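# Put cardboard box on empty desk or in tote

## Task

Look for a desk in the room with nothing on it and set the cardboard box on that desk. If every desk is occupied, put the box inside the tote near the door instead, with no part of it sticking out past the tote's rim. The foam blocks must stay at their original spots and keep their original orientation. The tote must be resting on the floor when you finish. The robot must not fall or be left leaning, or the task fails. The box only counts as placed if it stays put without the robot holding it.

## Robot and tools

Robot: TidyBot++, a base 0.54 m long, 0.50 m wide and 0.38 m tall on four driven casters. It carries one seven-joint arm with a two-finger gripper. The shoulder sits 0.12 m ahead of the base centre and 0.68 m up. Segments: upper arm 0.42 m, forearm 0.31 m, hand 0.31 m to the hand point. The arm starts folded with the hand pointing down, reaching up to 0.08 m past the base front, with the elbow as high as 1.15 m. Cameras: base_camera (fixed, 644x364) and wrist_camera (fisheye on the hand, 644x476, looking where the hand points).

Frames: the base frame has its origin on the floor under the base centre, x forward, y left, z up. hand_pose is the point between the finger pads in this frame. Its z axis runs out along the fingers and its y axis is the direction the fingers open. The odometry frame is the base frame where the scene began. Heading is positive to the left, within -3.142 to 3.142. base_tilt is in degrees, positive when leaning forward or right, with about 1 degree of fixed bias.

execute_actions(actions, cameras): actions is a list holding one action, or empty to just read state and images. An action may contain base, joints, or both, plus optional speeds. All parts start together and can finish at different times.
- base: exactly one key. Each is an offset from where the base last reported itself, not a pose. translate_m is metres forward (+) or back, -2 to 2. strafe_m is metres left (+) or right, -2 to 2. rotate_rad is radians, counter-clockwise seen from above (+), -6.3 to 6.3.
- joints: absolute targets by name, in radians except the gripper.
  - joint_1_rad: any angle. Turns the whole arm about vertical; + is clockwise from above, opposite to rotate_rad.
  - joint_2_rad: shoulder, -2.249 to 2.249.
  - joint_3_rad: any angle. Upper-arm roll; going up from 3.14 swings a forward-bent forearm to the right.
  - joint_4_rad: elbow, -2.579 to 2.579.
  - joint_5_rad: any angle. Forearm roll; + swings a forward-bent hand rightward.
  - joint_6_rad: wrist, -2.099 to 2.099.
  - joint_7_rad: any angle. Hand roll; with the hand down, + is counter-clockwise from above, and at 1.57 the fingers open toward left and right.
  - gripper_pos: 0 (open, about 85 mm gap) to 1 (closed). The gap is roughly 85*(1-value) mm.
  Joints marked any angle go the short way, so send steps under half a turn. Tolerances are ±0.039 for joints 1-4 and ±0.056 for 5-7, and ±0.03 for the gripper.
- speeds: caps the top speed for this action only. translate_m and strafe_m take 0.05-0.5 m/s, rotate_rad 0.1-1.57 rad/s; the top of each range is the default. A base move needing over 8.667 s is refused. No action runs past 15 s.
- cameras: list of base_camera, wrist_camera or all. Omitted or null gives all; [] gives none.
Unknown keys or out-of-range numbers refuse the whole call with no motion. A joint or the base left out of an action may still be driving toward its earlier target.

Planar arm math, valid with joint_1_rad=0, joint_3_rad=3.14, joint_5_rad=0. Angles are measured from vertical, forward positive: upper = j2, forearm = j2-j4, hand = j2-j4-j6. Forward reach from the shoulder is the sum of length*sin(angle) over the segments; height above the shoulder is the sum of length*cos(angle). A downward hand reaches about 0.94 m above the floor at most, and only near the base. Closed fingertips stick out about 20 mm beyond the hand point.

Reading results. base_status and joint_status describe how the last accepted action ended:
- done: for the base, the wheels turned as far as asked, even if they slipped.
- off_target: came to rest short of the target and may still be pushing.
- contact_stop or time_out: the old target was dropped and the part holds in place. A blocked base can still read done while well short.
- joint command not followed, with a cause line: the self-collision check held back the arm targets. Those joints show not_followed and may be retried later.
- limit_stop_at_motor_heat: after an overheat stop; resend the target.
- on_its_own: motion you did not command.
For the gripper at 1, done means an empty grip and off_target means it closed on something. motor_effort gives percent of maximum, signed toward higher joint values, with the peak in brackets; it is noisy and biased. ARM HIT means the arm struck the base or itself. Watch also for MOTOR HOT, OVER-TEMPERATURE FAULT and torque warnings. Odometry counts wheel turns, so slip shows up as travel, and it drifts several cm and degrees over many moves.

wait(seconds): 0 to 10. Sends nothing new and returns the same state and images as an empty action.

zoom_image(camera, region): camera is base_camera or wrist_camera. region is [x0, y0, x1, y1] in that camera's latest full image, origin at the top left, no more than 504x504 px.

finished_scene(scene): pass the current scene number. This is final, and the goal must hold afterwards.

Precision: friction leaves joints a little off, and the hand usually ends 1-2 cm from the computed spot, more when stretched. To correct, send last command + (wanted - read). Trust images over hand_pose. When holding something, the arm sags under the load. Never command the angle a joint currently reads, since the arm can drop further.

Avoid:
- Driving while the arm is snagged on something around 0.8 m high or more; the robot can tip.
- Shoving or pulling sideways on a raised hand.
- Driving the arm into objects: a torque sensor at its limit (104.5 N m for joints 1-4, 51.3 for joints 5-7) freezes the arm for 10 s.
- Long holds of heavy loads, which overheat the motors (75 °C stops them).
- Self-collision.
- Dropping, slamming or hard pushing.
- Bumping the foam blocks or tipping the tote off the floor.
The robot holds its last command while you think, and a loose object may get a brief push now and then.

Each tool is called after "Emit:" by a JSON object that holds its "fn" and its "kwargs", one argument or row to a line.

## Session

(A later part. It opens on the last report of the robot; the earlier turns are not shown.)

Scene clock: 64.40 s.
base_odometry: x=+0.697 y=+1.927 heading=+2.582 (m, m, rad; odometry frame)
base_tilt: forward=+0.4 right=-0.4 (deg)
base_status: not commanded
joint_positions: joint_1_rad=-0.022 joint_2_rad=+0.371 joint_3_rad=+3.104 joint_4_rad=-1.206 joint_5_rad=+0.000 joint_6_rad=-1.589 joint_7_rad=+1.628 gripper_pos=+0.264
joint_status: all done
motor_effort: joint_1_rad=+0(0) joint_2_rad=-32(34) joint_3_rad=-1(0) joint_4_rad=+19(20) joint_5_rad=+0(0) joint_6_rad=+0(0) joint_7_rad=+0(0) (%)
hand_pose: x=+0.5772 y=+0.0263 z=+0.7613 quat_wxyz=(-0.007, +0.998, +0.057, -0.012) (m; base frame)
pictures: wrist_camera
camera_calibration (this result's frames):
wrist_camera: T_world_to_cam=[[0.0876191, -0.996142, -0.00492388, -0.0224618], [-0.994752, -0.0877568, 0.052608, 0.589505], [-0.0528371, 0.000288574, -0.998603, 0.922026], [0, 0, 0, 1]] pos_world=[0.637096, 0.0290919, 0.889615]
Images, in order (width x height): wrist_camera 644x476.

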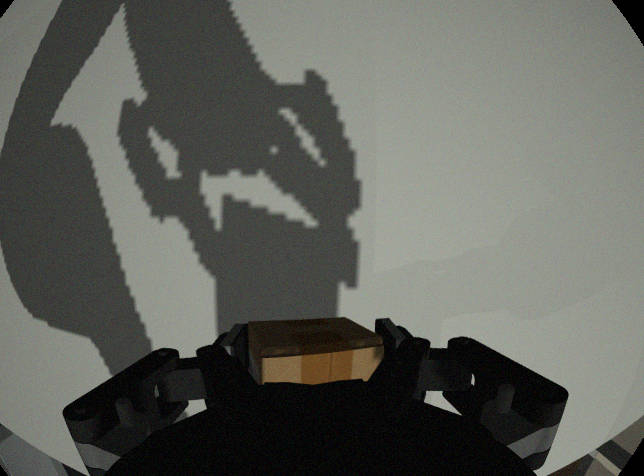

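Emit:
{"fn": "execute_actions", "kwargs": {
  "actions": [
    {"joints":{"joint_4_rad":-1.36,"joint_6_rad":-1.42}}
  ],
  "cameras": ["wrist_camera"]
}}

Emit:
{"fn": "execute_actions", "kwargs": {
  "actions": [
    {"joints":{"joint_4_rad":-1.48,"joint_6_rad":-1.3}}
  ],
  "cameras": ["wrist_camera"]
}}

Scene clock: 65.63 s.
base_odometry: x=+0.697 y=+1.927 heading=+2.582 (m, m, rad; odometry frame)
base_tilt: forward=+0.4 right=-0.4 (deg)
base_status: not commanded
joint_positions: joint_1_rad=-0.022 joint_2_rad=+0.312 joint_3_rad=+3.104 joint_4_rad=-1.303 joint_5_rad=+0.000 joint_6_rad=-1.470 joint_7_rad=+1.628 gripper_pos=+0.270
joint_status: joint_4_rad off_target (ended at -1.303, target -1.360); the others done
motor_effort: joint_1_rad=+1(2) joint_2_rad=-18(32) joint_3_rad=+0(1) joint_4_rad=+13(19) joint_5_rad=+0(1) joint_6_rad=+4(3) joint_7_rad=+0(0) (%)
hand_pose: x=+0.5786 y=+0.0267 z=+0.7578 quat_wxyz=(-0.006, +0.998, +0.057, +0.028) (m; base frame)
pictures: wrist_camera
camera_calibration (this result's frames):
wrist_camera: T_world_to_cam=[[0.0871027, -0.996199, -0.000433401, -0.025303], [-0.995834, -0.087059, -0.0271088, 0.65212], [0.0269681, 0.00279285, -0.999632, 0.873125], [0, 0, 0, 1]] pos_world=[0.628061, 0.0291276, 0.890471]
Images, in order (width x height): wrist_camera 644x476.

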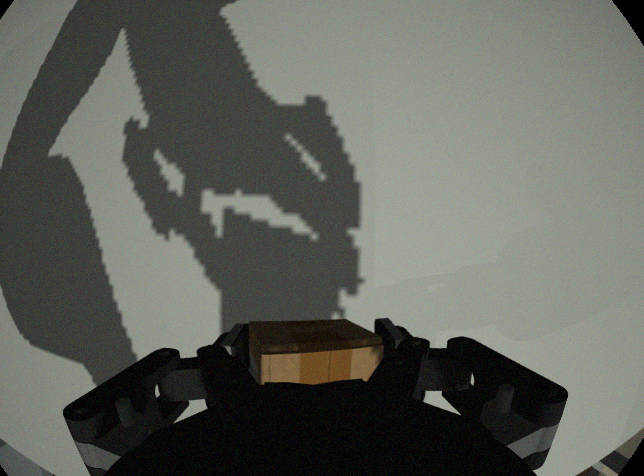

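Scene clock: 66.60 s.
base_odometry: x=+0.698 y=+1.927 heading=+2.582 (m, m, rad; odometry frame)
base_tilt: forward=+0.4 right=-0.4 (deg)
base_status: not commanded
joint_positions: joint_1_rad=-0.021 joint_2_rad=+0.255 joint_3_rad=+3.103 joint_4_rad=-1.388 joint_5_rad=+0.000 joint_6_rad=-1.360 joint_7_rad=+1.628 gripper_pos=+0.283
joint_status: joint_4_rad off_target (ended at -1.388, target -1.480); joint_6_rad off_target (ended at -1.360, target -1.300)
motor_effort: joint_1_rad=+1(3) joint_2_rad=-5(18) joint_3_rad=+1(2) joint_4_rad=+7(12) joint_5_rad=+1(2) joint_6_rad=+5(5) joint_7_rad=+0(0) (%)
hand_pose: x=+0.5803 y=+0.0274 z=+0.7579 quat_wxyz=(-0.005, +0.996, +0.057, +0.069) (m; base frame)
pictures: wrist_camera
camera_calibration (this result's frames):
wrist_camera: T_world_to_cam=[[0.0870633, -0.996196, 0.00375436, -0.0279324], [-0.990285, -0.0869557, -0.108514, 0.712366], [0.108428, 0.00572969, -0.994088, 0.821709], [0, 0, 0, 1]] pos_world=[0.618781, 0.0294099, 0.894258]
Images, in order (width x height): wrist_camera 644x476.

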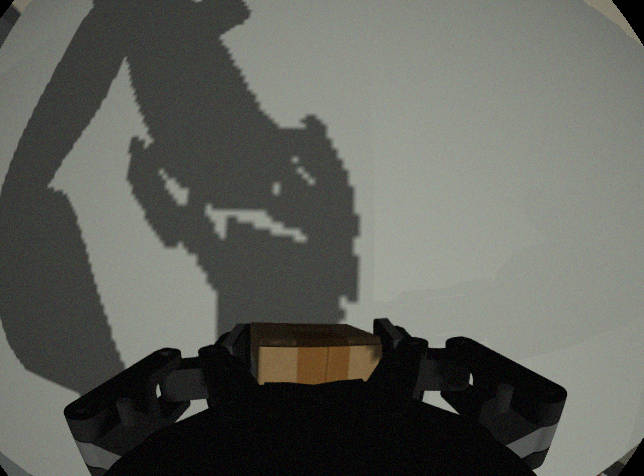

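Release, lift, back away.

Emit:
{"fn": "execute_actions", "kwargs": {
  "actions": [
    {"joints":{"joint_4_rad":-1.27,"joint_6_rad":-1.52,"gripper_pos":0}}
  ],
  "cameras": ["wrist_camera"]
}}

Emit:
{"fn": "execute_actions", "kwargs": {
  "actions": [
    {"joints":{"joint_2_rad":0.2,"joint_4_rad":-0.9,"joint_6_rad":-1.9}}
  ],
  "cameras": ["wrist_camera"]
}}

Scene clock: 68.20 s.
base_odometry: x=+0.698 y=+1.927 heading=+2.582 (m, m, rad; odometry frame)
base_tilt: forward=+0.4 right=-0.4 (deg)
base_status: not commanded
joint_positions: joint_1_rad=-0.021 joint_2_rad=+0.362 joint_3_rad=+3.103 joint_4_rad=-1.294 joint_5_rad=+0.000 joint_6_rad=-1.490 joint_7_rad=+1.628 gripper_pos=+0.000
joint_status: all done
motor_effort: joint_1_rad=+0(1) joint_2_rad=-32(34) joint_3_rad=-1(1) joint_4_rad=+19(20) joint_5_rad=+0(0) joint_6_rad=+0(5) joint_7_rad=+0(0) (%)
hand_pose: x=+0.5787 y=+0.0267 z=+0.7374 quat_wxyz=(-0.007, +0.998, +0.057, -0.002) (m; base frame)
pictures: wrist_camera
camera_calibration (this result's frames):
wrist_camera: T_world_to_cam=[[0.0873495, -0.996168, -0.00444815, -0.0225529], [-0.995597, -0.0874502, 0.0337487, 0.606693], [-0.0340083, 0.00148064, -0.99942, 0.887891], [0, 0, 0, 1]] pos_world=[0.636187, 0.0292742, 0.866801]
Images, in order (width x height): wrist_camera 644x476.

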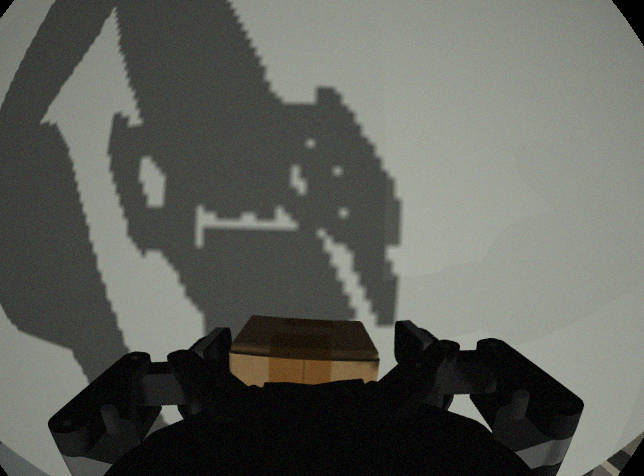

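Scene clock: 69.70 s.
base_odometry: x=+0.698 y=+1.927 heading=+2.582 (m, m, rad; odometry frame)
base_tilt: forward=+0.4 right=-0.4 (deg)
base_status: not commanded
joint_positions: joint_1_rad=-0.021 joint_2_rad=+0.202 joint_3_rad=+3.103 joint_4_rad=-0.915 joint_5_rad=+0.000 joint_6_rad=-1.872 joint_7_rad=+1.628 gripper_pos=+0.000
joint_status: all done
motor_effort: joint_1_rad=+0(0) joint_2_rad=-25(34) joint_3_rad=+0(1) joint_4_rad=+18(20) joint_5_rad=+0(0) joint_6_rad=+1(2) joint_7_rad=+0(0) (%)
hand_pose: x=+0.5320 y=+0.0236 z=+0.9243 quat_wxyz=(-0.004, +0.995, +0.057, +0.076) (m; base frame)
pictures: wrist_camera
camera_calibration (this result's frames):
wrist_camera: T_world_to_cam=[[0.0872345, -0.996169, 0.00616503, -0.0304288], [-0.98858, -0.08733, -0.12281, 0.694573], [0.122878, 0.00461863, -0.992411, 0.983172], [0, 0, 0, 1]] pos_world=[0.568485, 0.025804, 1.0612]
Images, in order (width x height): wrist_camera 644x476.

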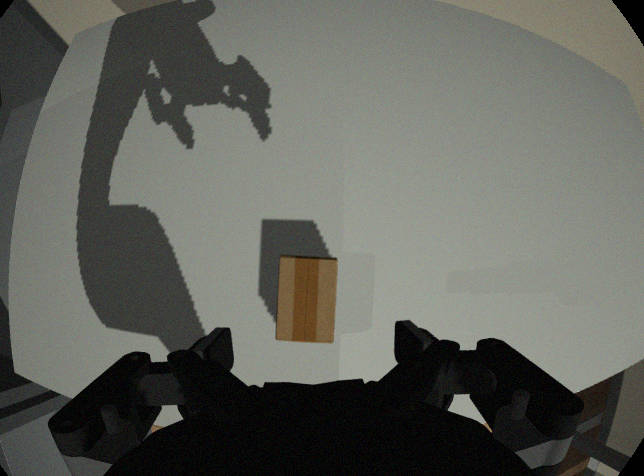

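Emit:
{"fn": "finished_scene", "kwargs": {
  "scene": 2
}}

The scene is finished: the task was done.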